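# Move the top plate from the tray to the taped area

## Task

Lift the uppermost plate off the stack in the tray and set it down on the table so that no part of it extends beyond the blue tape outline. The remaining plates must stay in the tray, with none resting on or hanging over a tray wall, and the tray must be left undisturbed. Everything must stay in place without the robot holding it. At the end, release the plate and pull the tool away.

## Robot and tools

Robot: one Kinova Gen3 arm with seven joints and a suction cup instead of a gripper. The cup point is the middle of the cup's rim (29 mm across) when nothing touches it, and the cup opens along the cup point's own +z axis. About 7 cm back from the rim, the tool body and wrist camera widen to roughly 8 cm off-axis, so leave side clearance there.

Frame: every position and orientation is in the scene frame. Its origin is on the table surface directly beneath the arm base, +z is up, and +y is to the left when facing along +x. The base may be slightly tilted. The reported cup point position can be inaccurate, especially far from the base.

A row is 8 numbers: x, y, z (metres, an absolute place for the cup point), then qw, qx, qy, qz (absolute cup orientation as a quaternion, w first), then suction in [-1, 1]. Suction +1 is full vacuum (about 55 kPa below ambient), smaller values are that fraction of it, and 0.05 or less switches it off. The suction setting persists until changed. Resend the orientation you want in every row, because the reported one can drift. A row is refused, and nothing is sent, if its position is more than 0.6 m from the last reported position along any axis of the cup point's frame.

execute_actions takes "actions", a list holding no more than one item, plus an optional "pictures" boolean. An empty list sends nothing and returns the state with images. An action item is {"rows": [...], "steps": n}: 1 to 15 rows, and steps from 12 to 15 (default 15), each step lasting 1/30 s. Each row is used for one step, and the final row repeats to fill the remaining steps. A wait item is {"steps": n} with n up to 300, counted from the previous result, so your thinking time is included. Images come back only for an empty list or when pictures is true.

move takes "target" (one row, an absolute pose plus suction) and "speed" (m/s, 0.002 to 0.5, default 0.25; turning is capped at twice that value in rad/s). It drives the cup point in a straight line for 0.5 to 10 s. A longer path is cut off at 10 s, before it reaches the target. It takes the shorter rotation and ignores obstacles. The arm can lag the path, drift off it, or exceed the speed, most of all near full extension. The suction value is applied when the move begins. The result includes a "move:" line giving the ending (done, off_target, moving, held, fault), the distance to target, and any limits. limits=paced means the pose was clipped. limits=held means a check blocked some steps, and the arm may then lurch fast.

wait takes "seconds" (0 to 10) and sends nothing new. zoom_image takes "camera" (cam_head_left, cam_head_right or cam_wrist) and "region" [x0, y0, x1, y1] in that camera's pixels from the top-left corner, at most 504 by 504. read_manual only returns licence text and never moves anything. finished_scene takes "scene" (an integer). It closes the scene for good, reports whether the task succeeded, and then opens the next task.

Control details: at every step the commanded pose is limited to 70 mm and 16 degrees away from the measured pose. Inverse kinematics then favours position over orientation. Each action's result is produced 12 steps before the action finishes, and those held-back steps run while you compose your next reply. Afterwards the arm heads only toward the last clipped pose, so compare the reported pose with your goal and send the rest. "Hand target" appears only when no steps are held back. HELD marks steps where the clearance check stopped your row, fully or partly. "pose unreachable" means that check altered or blocked a command. Joint ranges (rad): waist and both rolls ±6.283, shoulder ±2.250, elbow ±2.580, wrist pitch ±2.100.

Result fields: the end_effector_position and end_effector_quat_wxyz of the cup point, joint positions and torques, and suction_measured (the vacuum reached). part_present changes to 1 at 0.50 and goes back to 0 below 0.45. Without a seal the reading stays close to 0. A good seal settles within 0.15 of the commanded value and may dip 0.04 before the pump kicks in again.

Gripping: turn suction on and press the whole rim flat onto a smooth face, away from edges, holes and seams. Under vacuum the cup compresses, so a held object rides up to about 10 mm closer to the tool. Vacuum alone can lift a resting object. To release, set the object on its support, switch suction off, then move back more than 15 mm. If the cup seals to the table, turning suction off frees it.

Cameras: cam_head_left and cam_head_right (672x504) and cam_wrist (616x616, fisheye).

Things to avoid: fast or deep pushes into contact, because speed and overshoot past the surface raise the force. Contact torque at a joint's load limit (46.9 N m for the first four joints, 29.5 N m for the wrist joints) triggers a TORQUE FAULT, a 10 s stop that discards the rest of the call. Holding loads heats the motors: MOTOR HOT warns from 60 °C, and 75 °C causes an OVER-TEMPERATURE FAULT in which the arm sags. Never drop, slam or knock anything, and never push anything off the table. Loose objects may occasionally be nudged by outside disturbances.

Each tool is called after "Request:" as a command line: name --argument value for each argument, lists and objects as JSON in quotes; but a table of rows of numbers goes row by row, as --pt "numbers of a row", without its own name.

## Session

Request:
execute_actions --actions '[]'

Scene clock: 0.00 s of 4900.00 s.
end_effector_position=(+0.4482, +0.0220, +0.2788) suction_measured=0.00 part_present=0 end_effector_quat_wxyz=(+0.002, -0.023, +1.000, -0.002)
Joint positions: [-0.055  0.429 -0.     1.658  0.001  1.054  3.083]
Joint velocities: [-0.001 -0.    -0.    -0.    -0.     0.001 -0.   ]
Joint torques (N m, as the joint torque sensors report them, + toward a larger angle): no reading
Hand target: +0.448, +0.022, +0.279; +0.002, -0.023, +1.000, -0.002

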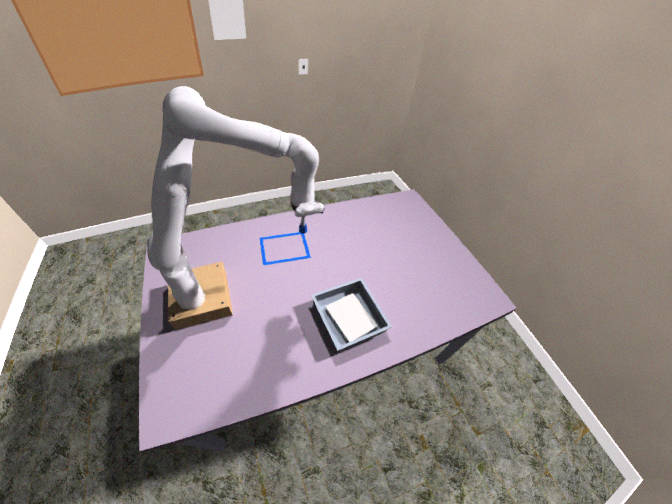

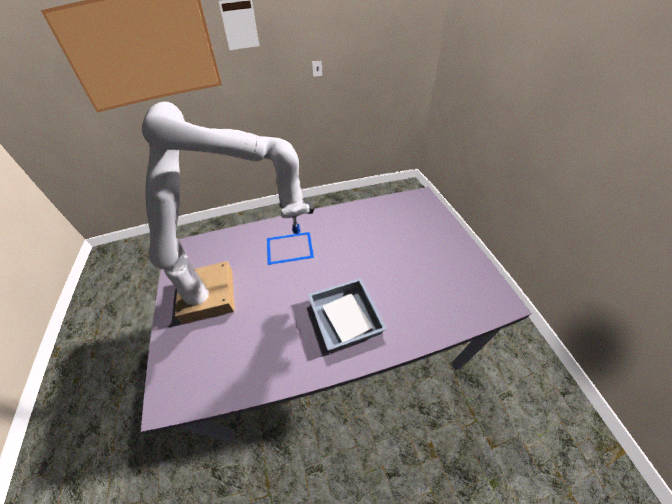

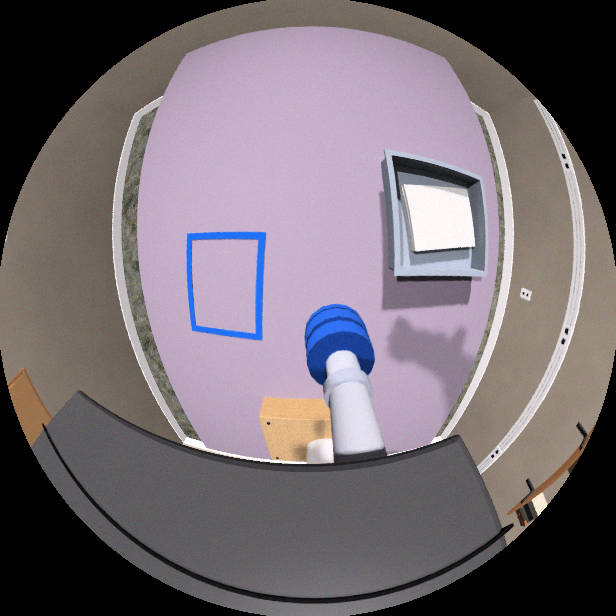

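Request:
move --target '[0.54,-0.21,0.17,0,0,1,0,0]'

Scene clock: 2.33 s of 4900.00 s.
end_effector_position=(+0.5403, -0.2097, +0.1707) suction_measured=0.00 part_present=0 end_effector_quat_wxyz=(+0.000, -0.000, +1.000, -0.000)
Joint positions: [ 0.352  0.837  0.048  1.283 -0.044  1.027  3.501]
Joint velocities: [ 0.001  0.004  0.    -0.001 -0.001 -0.     0.   ]
Joint torques (N m, as the joint torque sensors report them, + toward a larger angle): [ -0.22 -21.     0.26  -5.81   0.02  -0.18  -0.04]
Hand target: +0.540, -0.210, +0.170; -0.000, +0.000, +1.000, -0.000
Off the commanded pose: 0.001 m, 0 deg.
Kept back: nothing.
move: done

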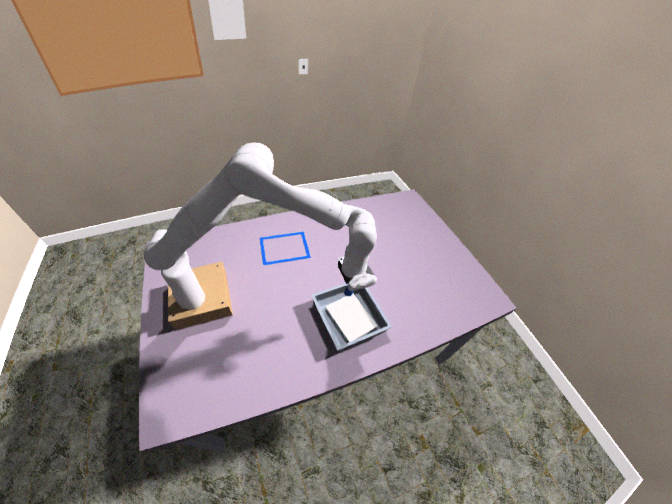

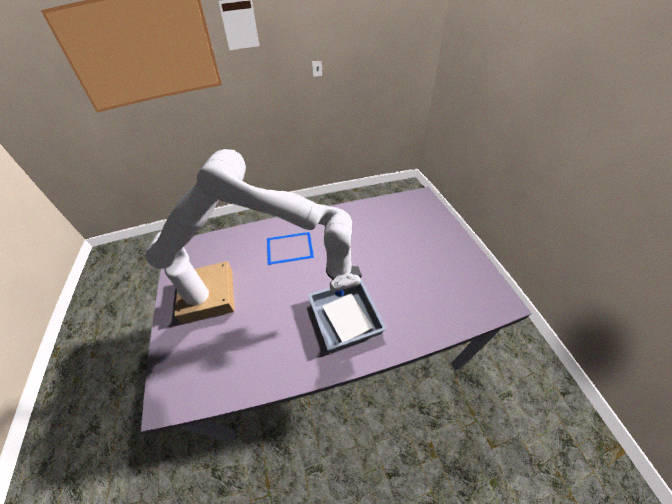

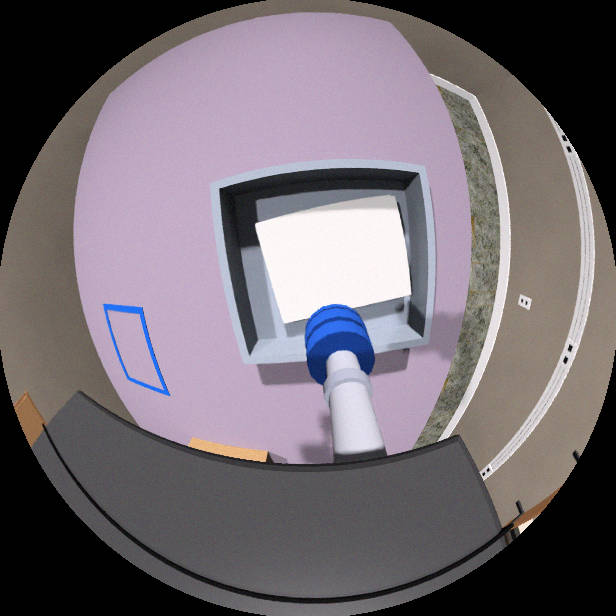

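Request:
move --target '[0.555,-0.22,0.09,0,0,1,0,0]' --speed 0.12

Scene clock: 3.77 s of 4900.00 s.
end_effector_position=(+0.5553, -0.2201, +0.0904) suction_measured=0.00 part_present=0 end_effector_quat_wxyz=(+0.000, -0.000, +1.000, -0.000)
Joint positions: [ 0.364  0.987  0.042  1.251 -0.048  0.908  3.511]
Joint velocities: [ 0.     0.005 -0.001 -0.001  0.    -0.001  0.   ]
Joint torques (N m, as the joint torque sensors report them, + toward a larger angle): [  0.   -21.99   0.48  -5.35  -0.11  -0.28  -0.04]
Hand target: +0.555, -0.220, +0.090; +0.000, -0.000, +1.000, +0.000
Off the commanded pose: 0.000 m, 0 deg.
Kept back: nothing.
move: done

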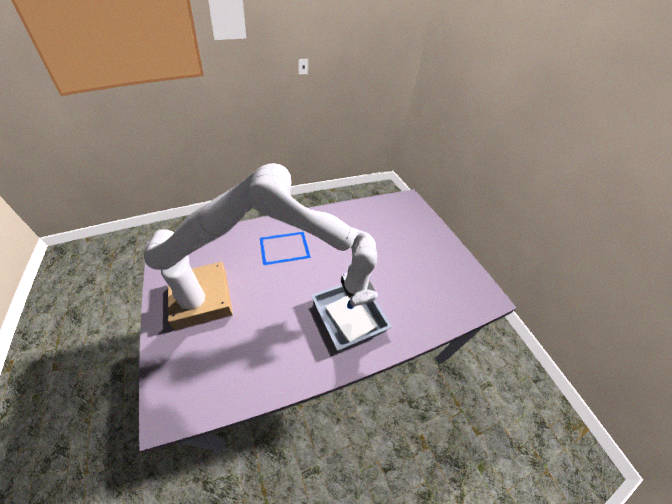

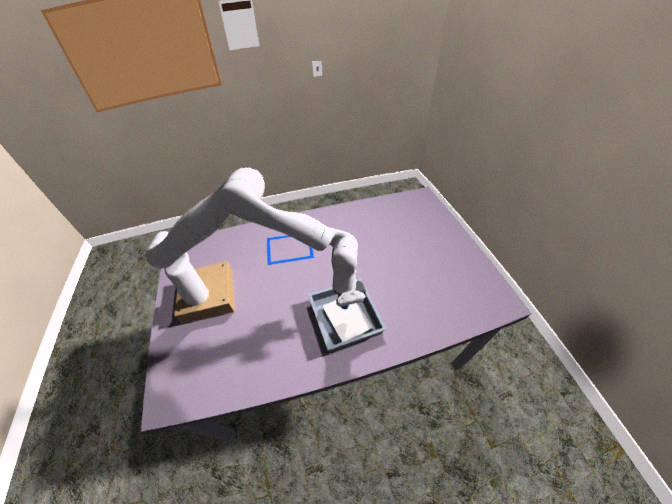

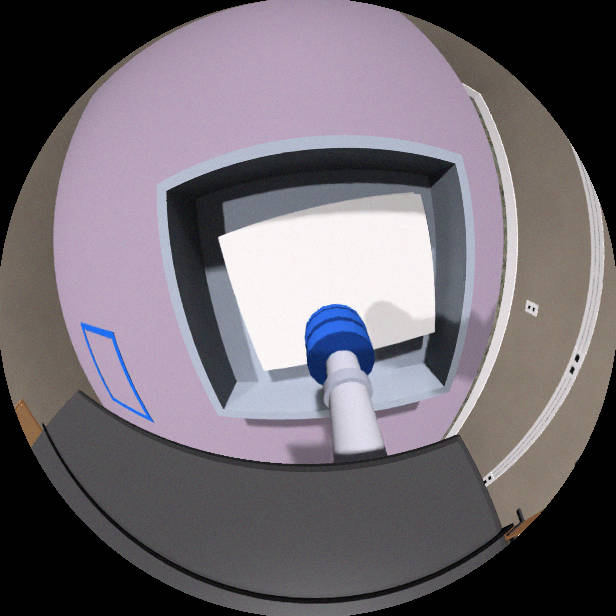

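Request:
move --target '[0.557,-0.22,0.025,0,0,1,0,0.7]' --speed 0.04

Scene clock: 6.20 s of 4900.00 s.
end_effector_position=(+0.5568, -0.2199, +0.0246) suction_measured=0.30 part_present=0 end_effector_quat_wxyz=(-0.000, -0.000, +1.000, +0.000)
Joint positions: [ 0.365  1.099  0.037  1.247 -0.05   0.802  3.511]
Joint velocities: [-0.001  0.004  0.    -0.     0.     0.    -0.   ]
Joint torques (N m, as the joint torque sensors report them, + toward a larger angle): [ -0.08 -23.76   0.54  -5.03  -0.1   -0.21  -0.07]
Hand target: +0.557, -0.220, +0.025; +0.000, -0.000, +1.000, +0.000
Off the commanded pose: 0.000 m, 0 deg.
Kept back: nothing.
move: done

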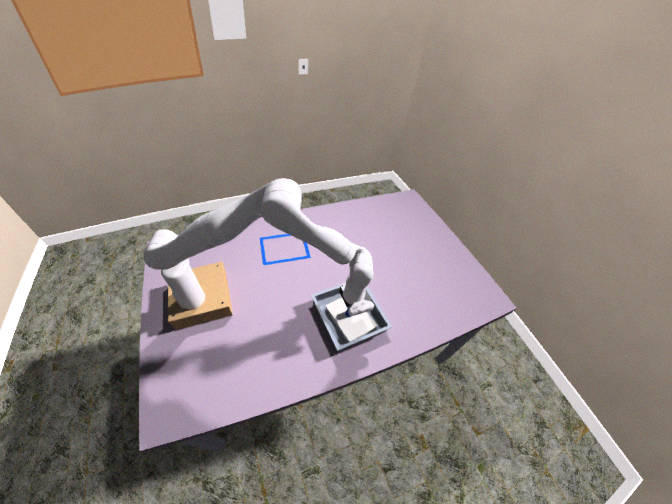

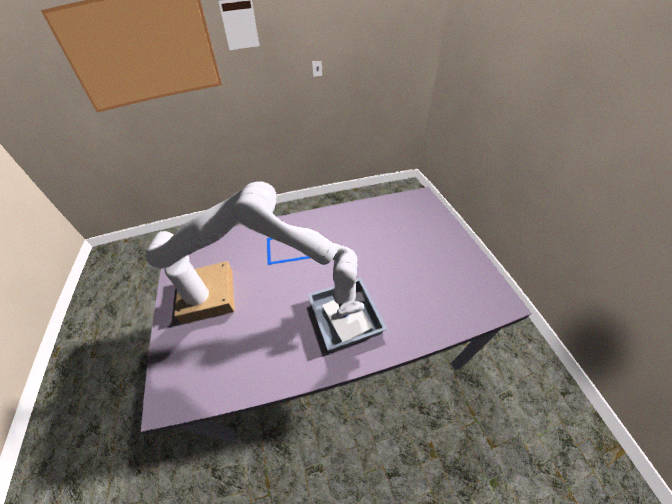

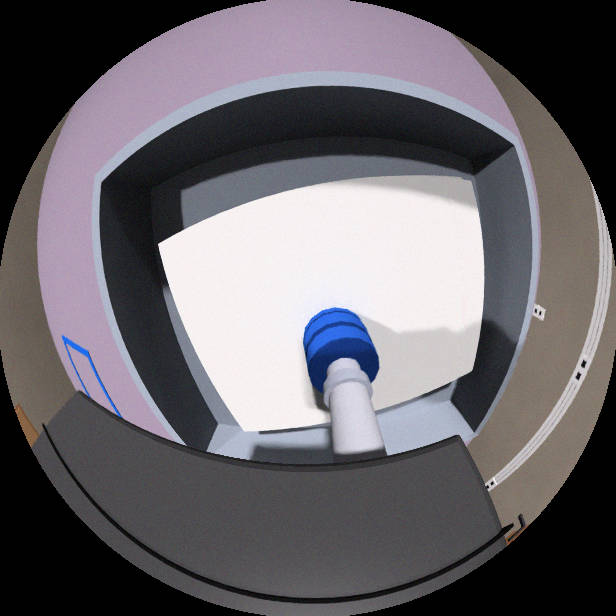

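Sealing. Lift slightly and check.

Request:
move --target '[0.557,-0.22,0.06,0,0,1,0,0.7]' --speed 0.02

Scene clock: 8.47 s of 4900.00 s.
end_effector_position=(+0.5569, -0.2200, +0.0599) suction_measured=0.70 part_present=1 end_effector_quat_wxyz=(-0.000, +0.000, +1.000, +0.000)
Joint positions: [ 0.364  1.039  0.04   1.25  -0.049  0.858  3.51 ]
Joint velocities: [-0.    -0.001 -0.001  0.    -0.     0.     0.   ]
Joint torques (N m, as the joint torque sensors report them, + toward a larger angle): [ -0.15 -23.54   0.56  -5.42  -0.1   -0.22  -0.08]
Hand target: +0.557, -0.220, +0.060; -0.000, +0.000, +1.000, -0.000
Off the commanded pose: 0.000 m, 0 deg.
Kept back: nothing.
move: done

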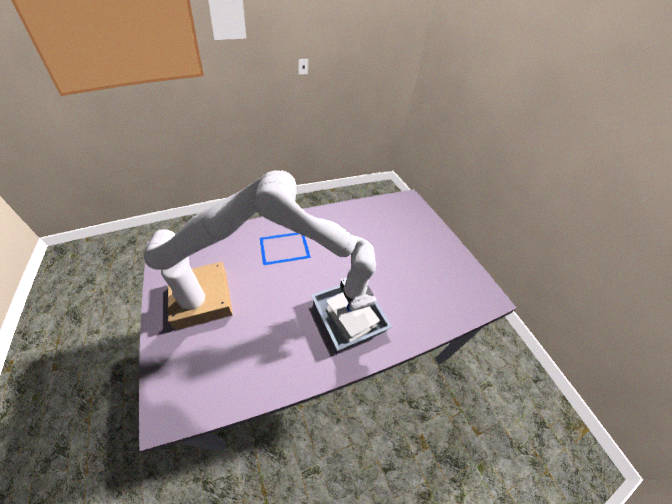

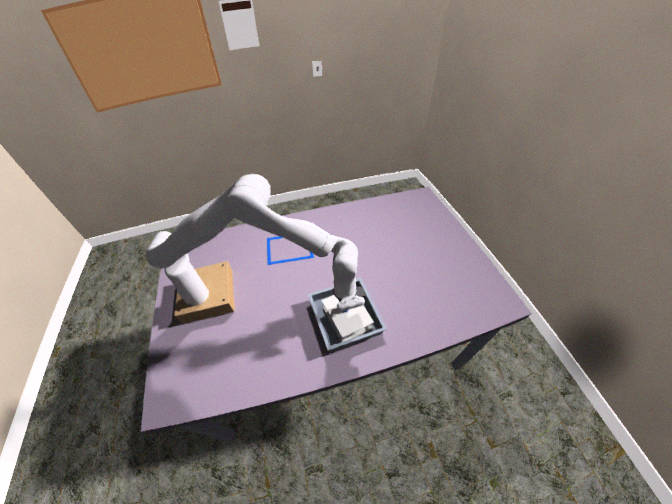

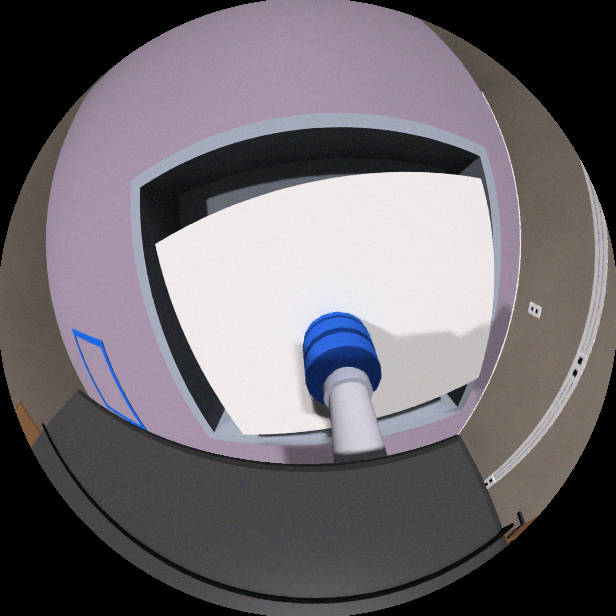

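Request:
zoom_image --camera "cam_head_left" --region '[290,260,410,360]'

Request:
move --target '[0.557,-0.22,0.14,0,0,1,0,0.7]' --speed 0.08

Request:
zoom_image --camera "cam_head_left" --region '[240,220,410,360]'

Region (290, 260, 410, 360) of cam_head_left's 672x504 image, scaled by 4.200, with more detail than that image has.

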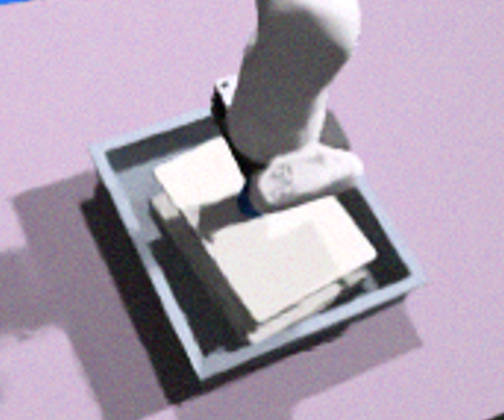

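Scene clock: 10.23 s of 4900.00 s.
end_effector_position=(+0.5567, -0.2200, +0.1398) suction_measured=0.66 part_present=1 end_effector_quat_wxyz=(-0.000, +0.000, +1.000, -0.000)
Joint positions: [ 0.361  0.919  0.047  1.219 -0.047  1.01   3.508]
Joint velocities: [-0.    -0.002 -0.    -0.     0.     0.     0.   ]
Joint torques (N m, as the joint torque sensors report them, + toward a larger angle): [ -0.13 -22.57   0.74  -6.06  -0.19  -0.36  -0.04]
Hand target: +0.557, -0.220, +0.140; -0.000, +0.000, +1.000, -0.000
Off the commanded pose: 0.000 m, 0 deg.
Kept back: nothing.
move: done

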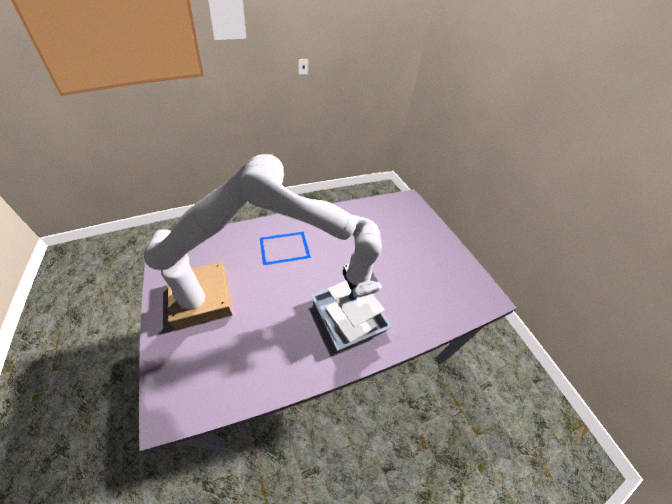

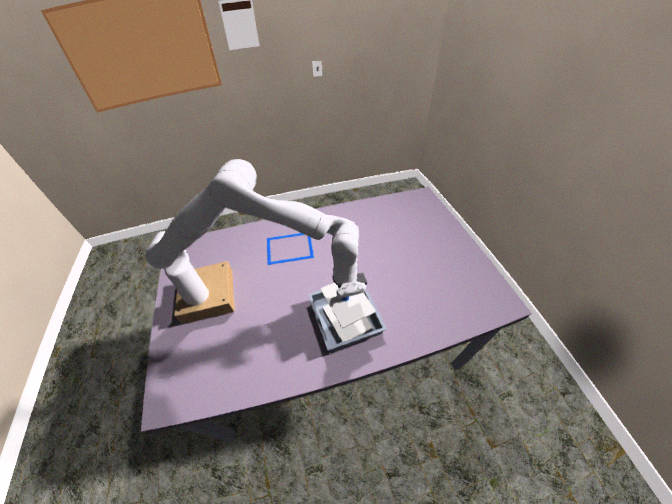

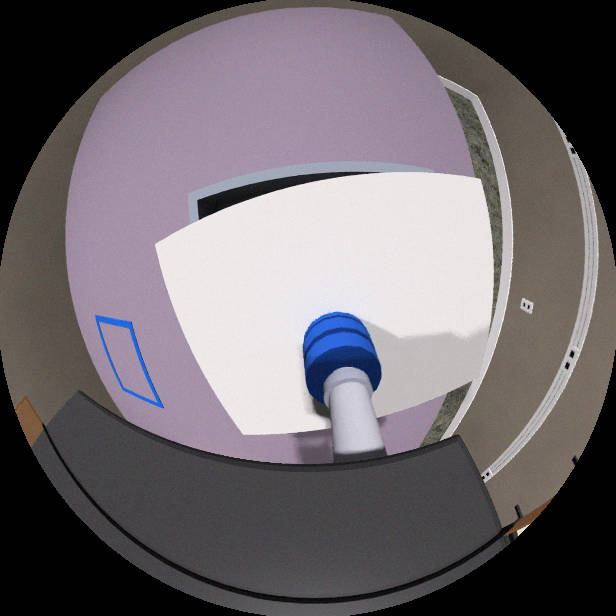

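Region (240, 220, 410, 360) of cam_head_left's 672x504 image, scaled by 2.965, with more detail than that image has; it fills the top 415 rows of this view, and the rest is white.

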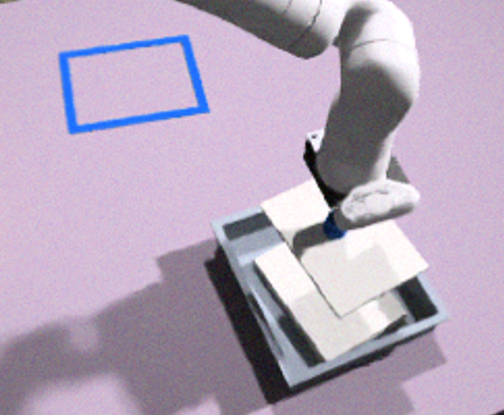

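Request:
move --target '[0.40,0.19,0.14,0,-0.649,0.76,0,0.7]'

Request:
move --target '[0.40,0.19,0.035,0,-0.649,0.76,0,0.7]' --speed 0.1

Request:
zoom_image --camera "cam_head_left" --region '[230,200,350,300]'

Scene clock: 14.10 s of 4900.00 s.
end_effector_position=(+0.4004, +0.1895, +0.1396) suction_measured=0.68 part_present=1 end_effector_quat_wxyz=(+0.001, -0.649, +0.761, -0.000)
Joint positions: [-0.245  0.654 -0.296  1.839  0.275  0.688  3.81 ]
Joint velocities: [-0.005  0.001 -0.002 -0.001  0.002  0.001 -0.002]
Joint torques (N m, as the joint torque sensors report them, + toward a larger angle): [ -0.17 -17.13  -1.62  -4.35   0.08  -0.25  -0.08]
Hand target: +0.400, +0.190, +0.140; +0.000, -0.650, +0.760, -0.000
Off the commanded pose: 0.001 m, 0 deg.
Kept back: nothing.
move: done

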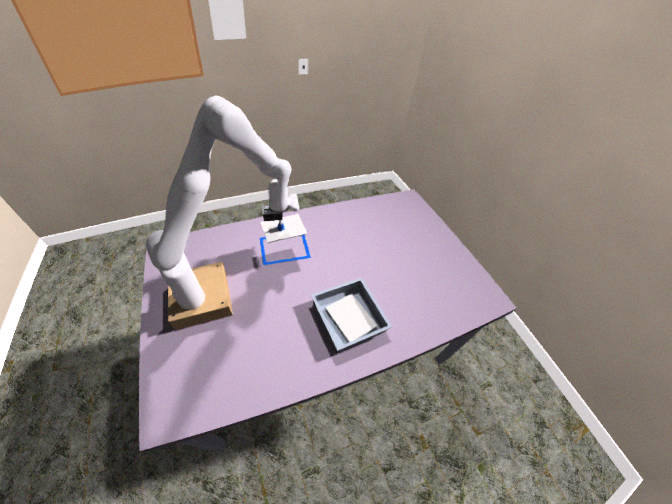

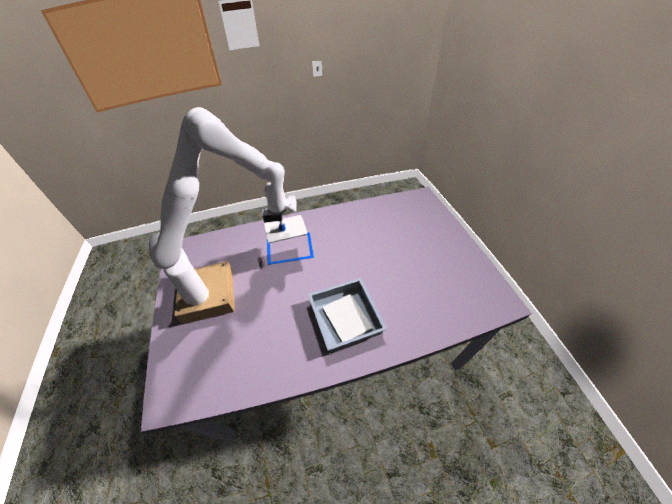

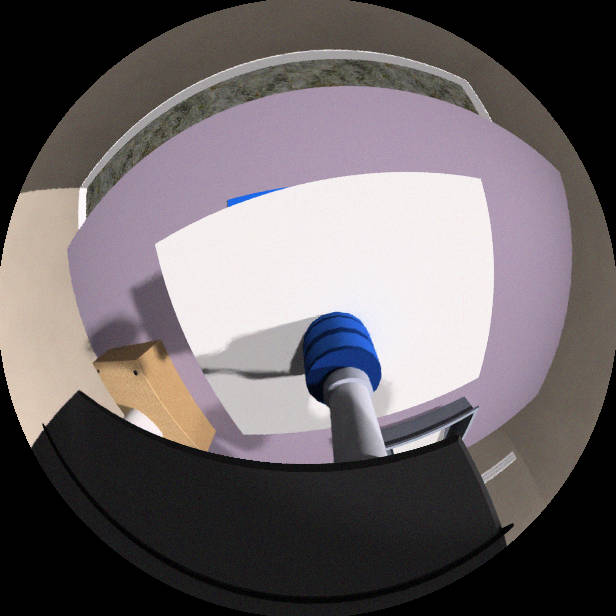

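Scene clock: 15.50 s of 4900.00 s.
end_effector_position=(+0.4004, +0.1902, +0.0354) suction_measured=0.70 part_present=1 end_effector_quat_wxyz=(+0.000, -0.649, +0.761, +0.000)
Joint positions: [-0.311  0.869 -0.203  1.871  0.36   0.437  3.736]
Joint velocities: [-0.001  0.005  0.    -0.001  0.001 -0.002 -0.   ]
Joint torques (N m, as the joint torque sensors report them, + toward a larger angle): [ -0.06 -18.23  -1.02  -2.77  -0.1   -0.2    0.  ]
Hand target: +0.400, +0.190, +0.035; +0.000, -0.649, +0.760, +0.000
Off the commanded pose: 0.001 m, 0 deg.
Kept back: nothing.
move: done

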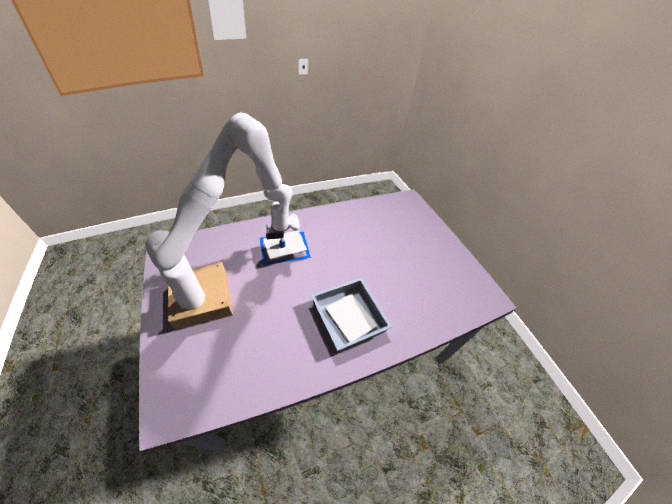

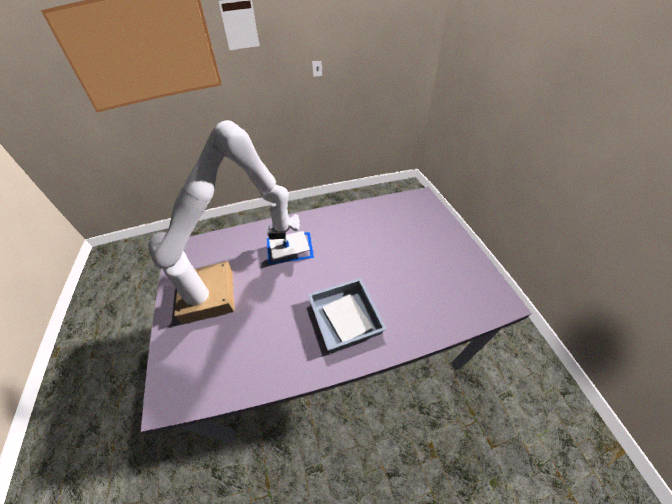

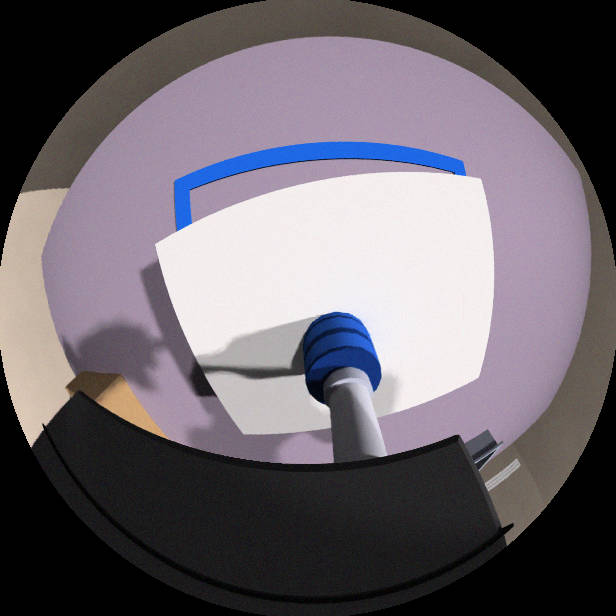

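Region (230, 200, 350, 300) of cam_head_left's 672x504 image, scaled by 4.200, with more detail than that image has.

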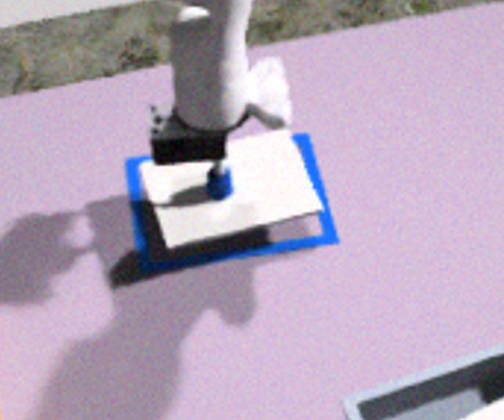

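Request:
move --target '[0.40,0.20,0.01,0,-0.602,0.799,0,0.7]' --speed 0.04

Request:
zoom_image --camera "cam_head_left" --region '[230,200,350,300]'

Scene clock: 17.63 s of 4900.00 s.
end_effector_position=(+0.4002, +0.2000, +0.0101) suction_measured=0.69 part_present=1 end_effector_quat_wxyz=(+0.000, -0.602, +0.799, +0.000)
Joint positions: [-0.364  0.927 -0.154  1.852  0.319  0.386  3.631]
Joint velocities: [-0.002  0.002 -0.002 -0.     0.    -0.001 -0.001]
Joint torques (N m, as the joint torque sensors report them, + toward a larger angle): [  0.05 -18.72  -0.72  -2.32  -0.15  -0.41  -0.09]
Hand target: +0.400, +0.200, +0.010; +0.000, -0.602, +0.799, +0.000
Off the commanded pose: 0.000 m, 0 deg.
Kept back: nothing.
move: done

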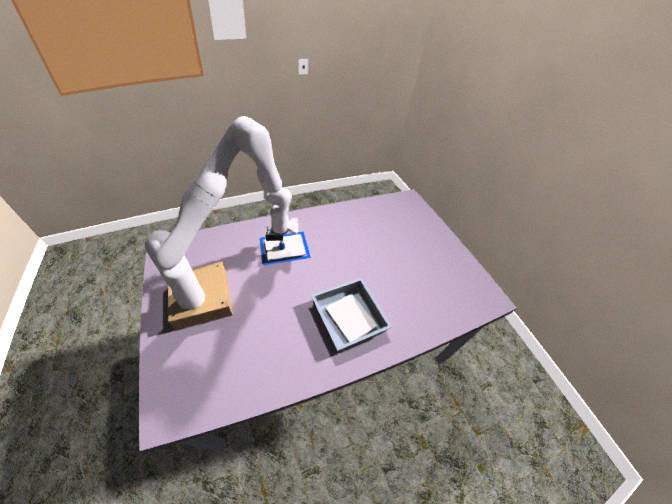

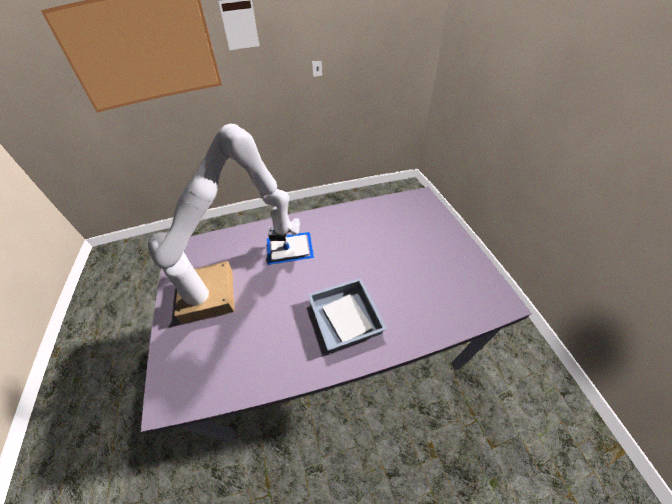

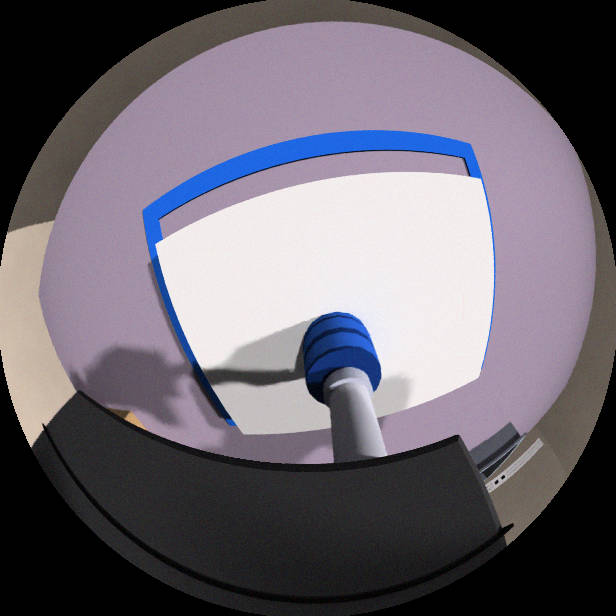

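Region (230, 200, 350, 300) of cam_head_left's 672x504 image, scaled by 4.200, with more detail than that image has.

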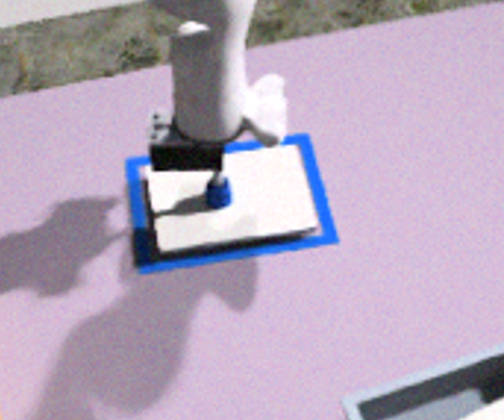

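Request:
move --target '[0.398,0.207,0.001,0,-0.602,0.799,0,0.7]' --speed 0.02

Request:
execute_actions --actions '[{"rows":[[0.398,0.207,0.001,0,-0.602,0.799,0,0]],"steps":15}]'

Request:
move --target '[0.398,0.207,0.15,0,-0.602,0.799,0,0]' --speed 0.1

Scene clock: 18.80 s of 4900.00 s.
end_effector_position=(+0.3981, +0.2070, +0.0011) suction_measured=0.69 part_present=1 end_effector_quat_wxyz=(+0.000, -0.602, +0.799, +0.000)
Joint positions: [-0.386  0.949 -0.146  1.845  0.318  0.371  3.616]
Joint velocities: [-0.003  0.002  0.001 -0.001  0.001 -0.001 -0.001]
Joint torques (N m, as the joint torque sensors report them, + toward a larger angle): [ -0.09 -19.11  -0.54  -2.18  -0.02  -0.29  -0.05]
Hand target: +0.398, +0.207, +0.001; +0.000, -0.602, +0.799, +0.000
Off the commanded pose: 0.000 m, 0 deg.
Kept back: nothing.
move: done

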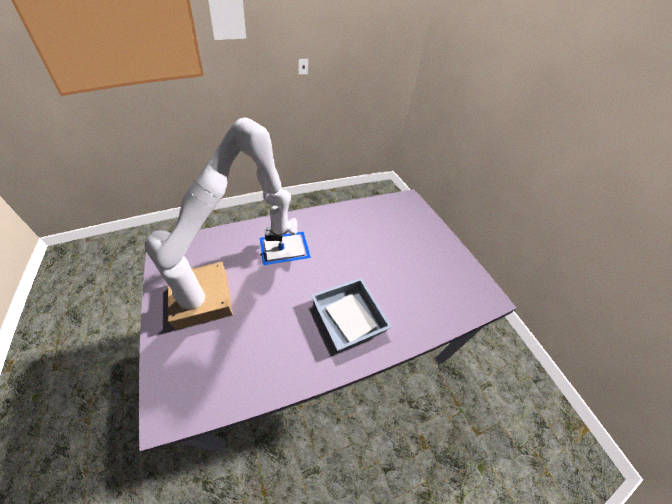

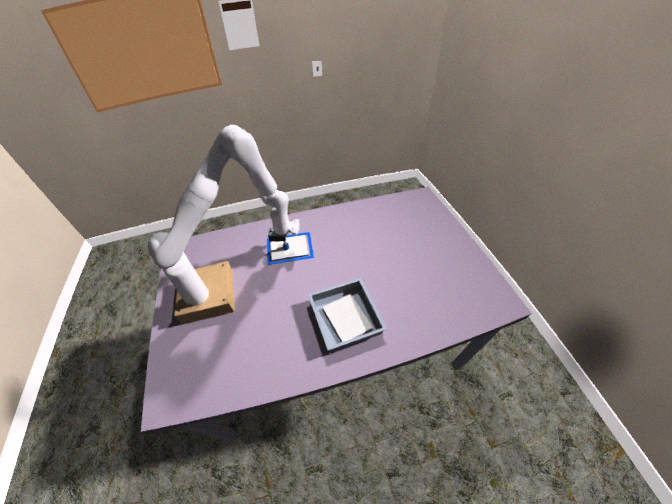

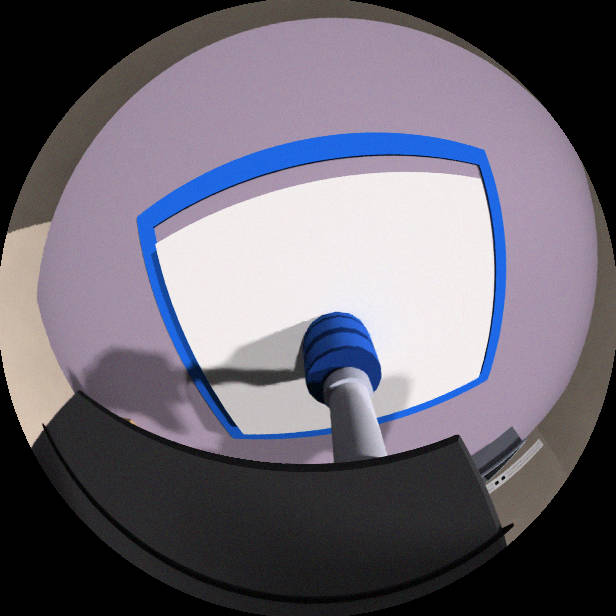

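Scene clock: 18.90 s of 4900.00 s.
end_effector_position=(+0.3984, +0.2071, +0.0016) suction_measured=0.00 part_present=0 end_effector_quat_wxyz=(+0.000, -0.602, +0.799, -0.000)
Joint positions: [-0.386  0.948 -0.146  1.845  0.318  0.371  3.616]
Joint velocities: [-0.001 -0.012 -0.     0.003 -0.     0.008 -0.   ]
Joint torques (N m, as the joint torque sensors report them, + toward a larger angle): [ -0.32 -16.09  -0.47  -1.85  -0.05  -0.66   0.04]
Steps of this call (steps 1 to 3: the first 3 steps of this action). Readings (end_effector_position | what the end effector reports):
1: (+0.3981, +0.2070, +0.0011) | suction_measured=0.04 part_present=0
2: (+0.3983, +0.2071, +0.0014) | suction_measured=0.00 part_present=0
3: the state above

Scene clock: 21.13 s of 4900.00 s.
end_effector_position=(+0.3976, +0.2067, +0.1497) suction_measured=0.00 part_present=0 end_effector_quat_wxyz=(-0.000, -0.602, +0.799, -0.000)
Joint positions: [-0.309  0.639 -0.257  1.813  0.225  0.719  3.698]
Joint velocities: [ 0.001 -0.004  0.    -0.    -0.    -0.     0.   ]
Joint torques (N m, as the joint torque sensors report them, + toward a larger angle): [ -0.16 -16.71  -1.04  -4.17  -0.1   -0.22   0.  ]
Hand target: +0.398, +0.207, +0.150; -0.000, -0.602, +0.799, -0.000
Off your previous action's commanded pose: 0.001 m, 0 deg at its last step (step 12 of this call).
Off the commanded pose: 0.001 m, 0 deg.
Kept back: nothing.
move: done

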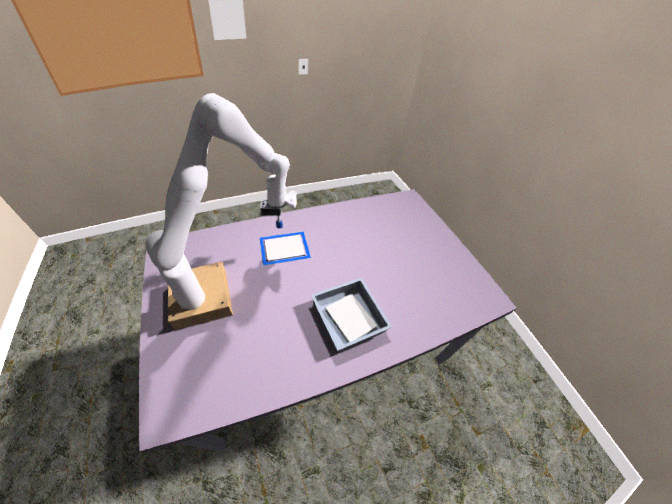

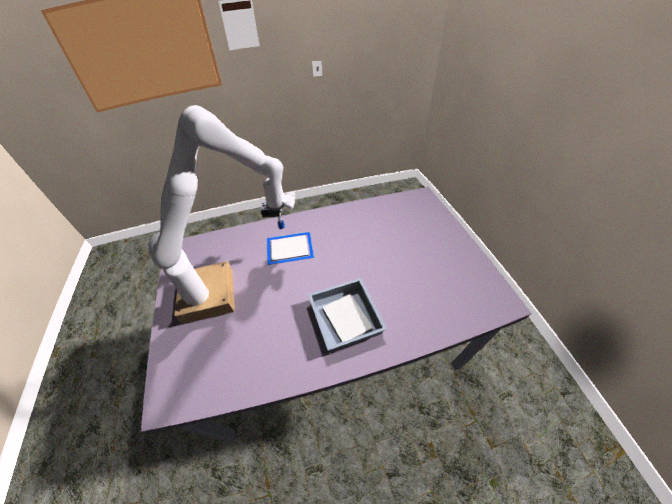

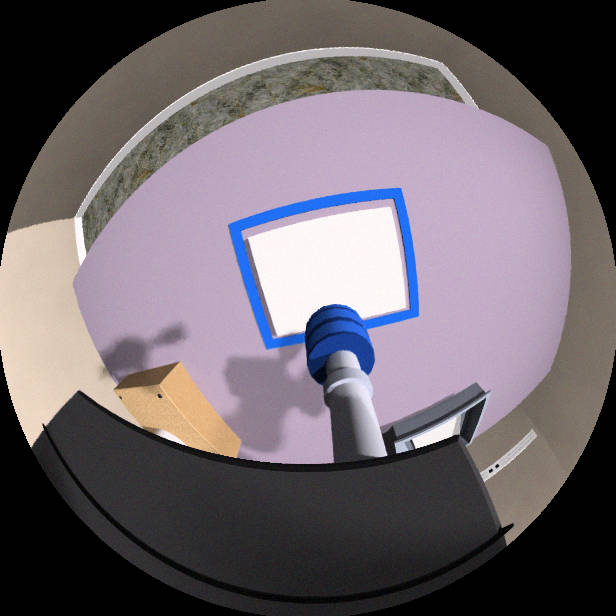

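Request:
finished_scene --scene 1

The scene is finished: the task was done.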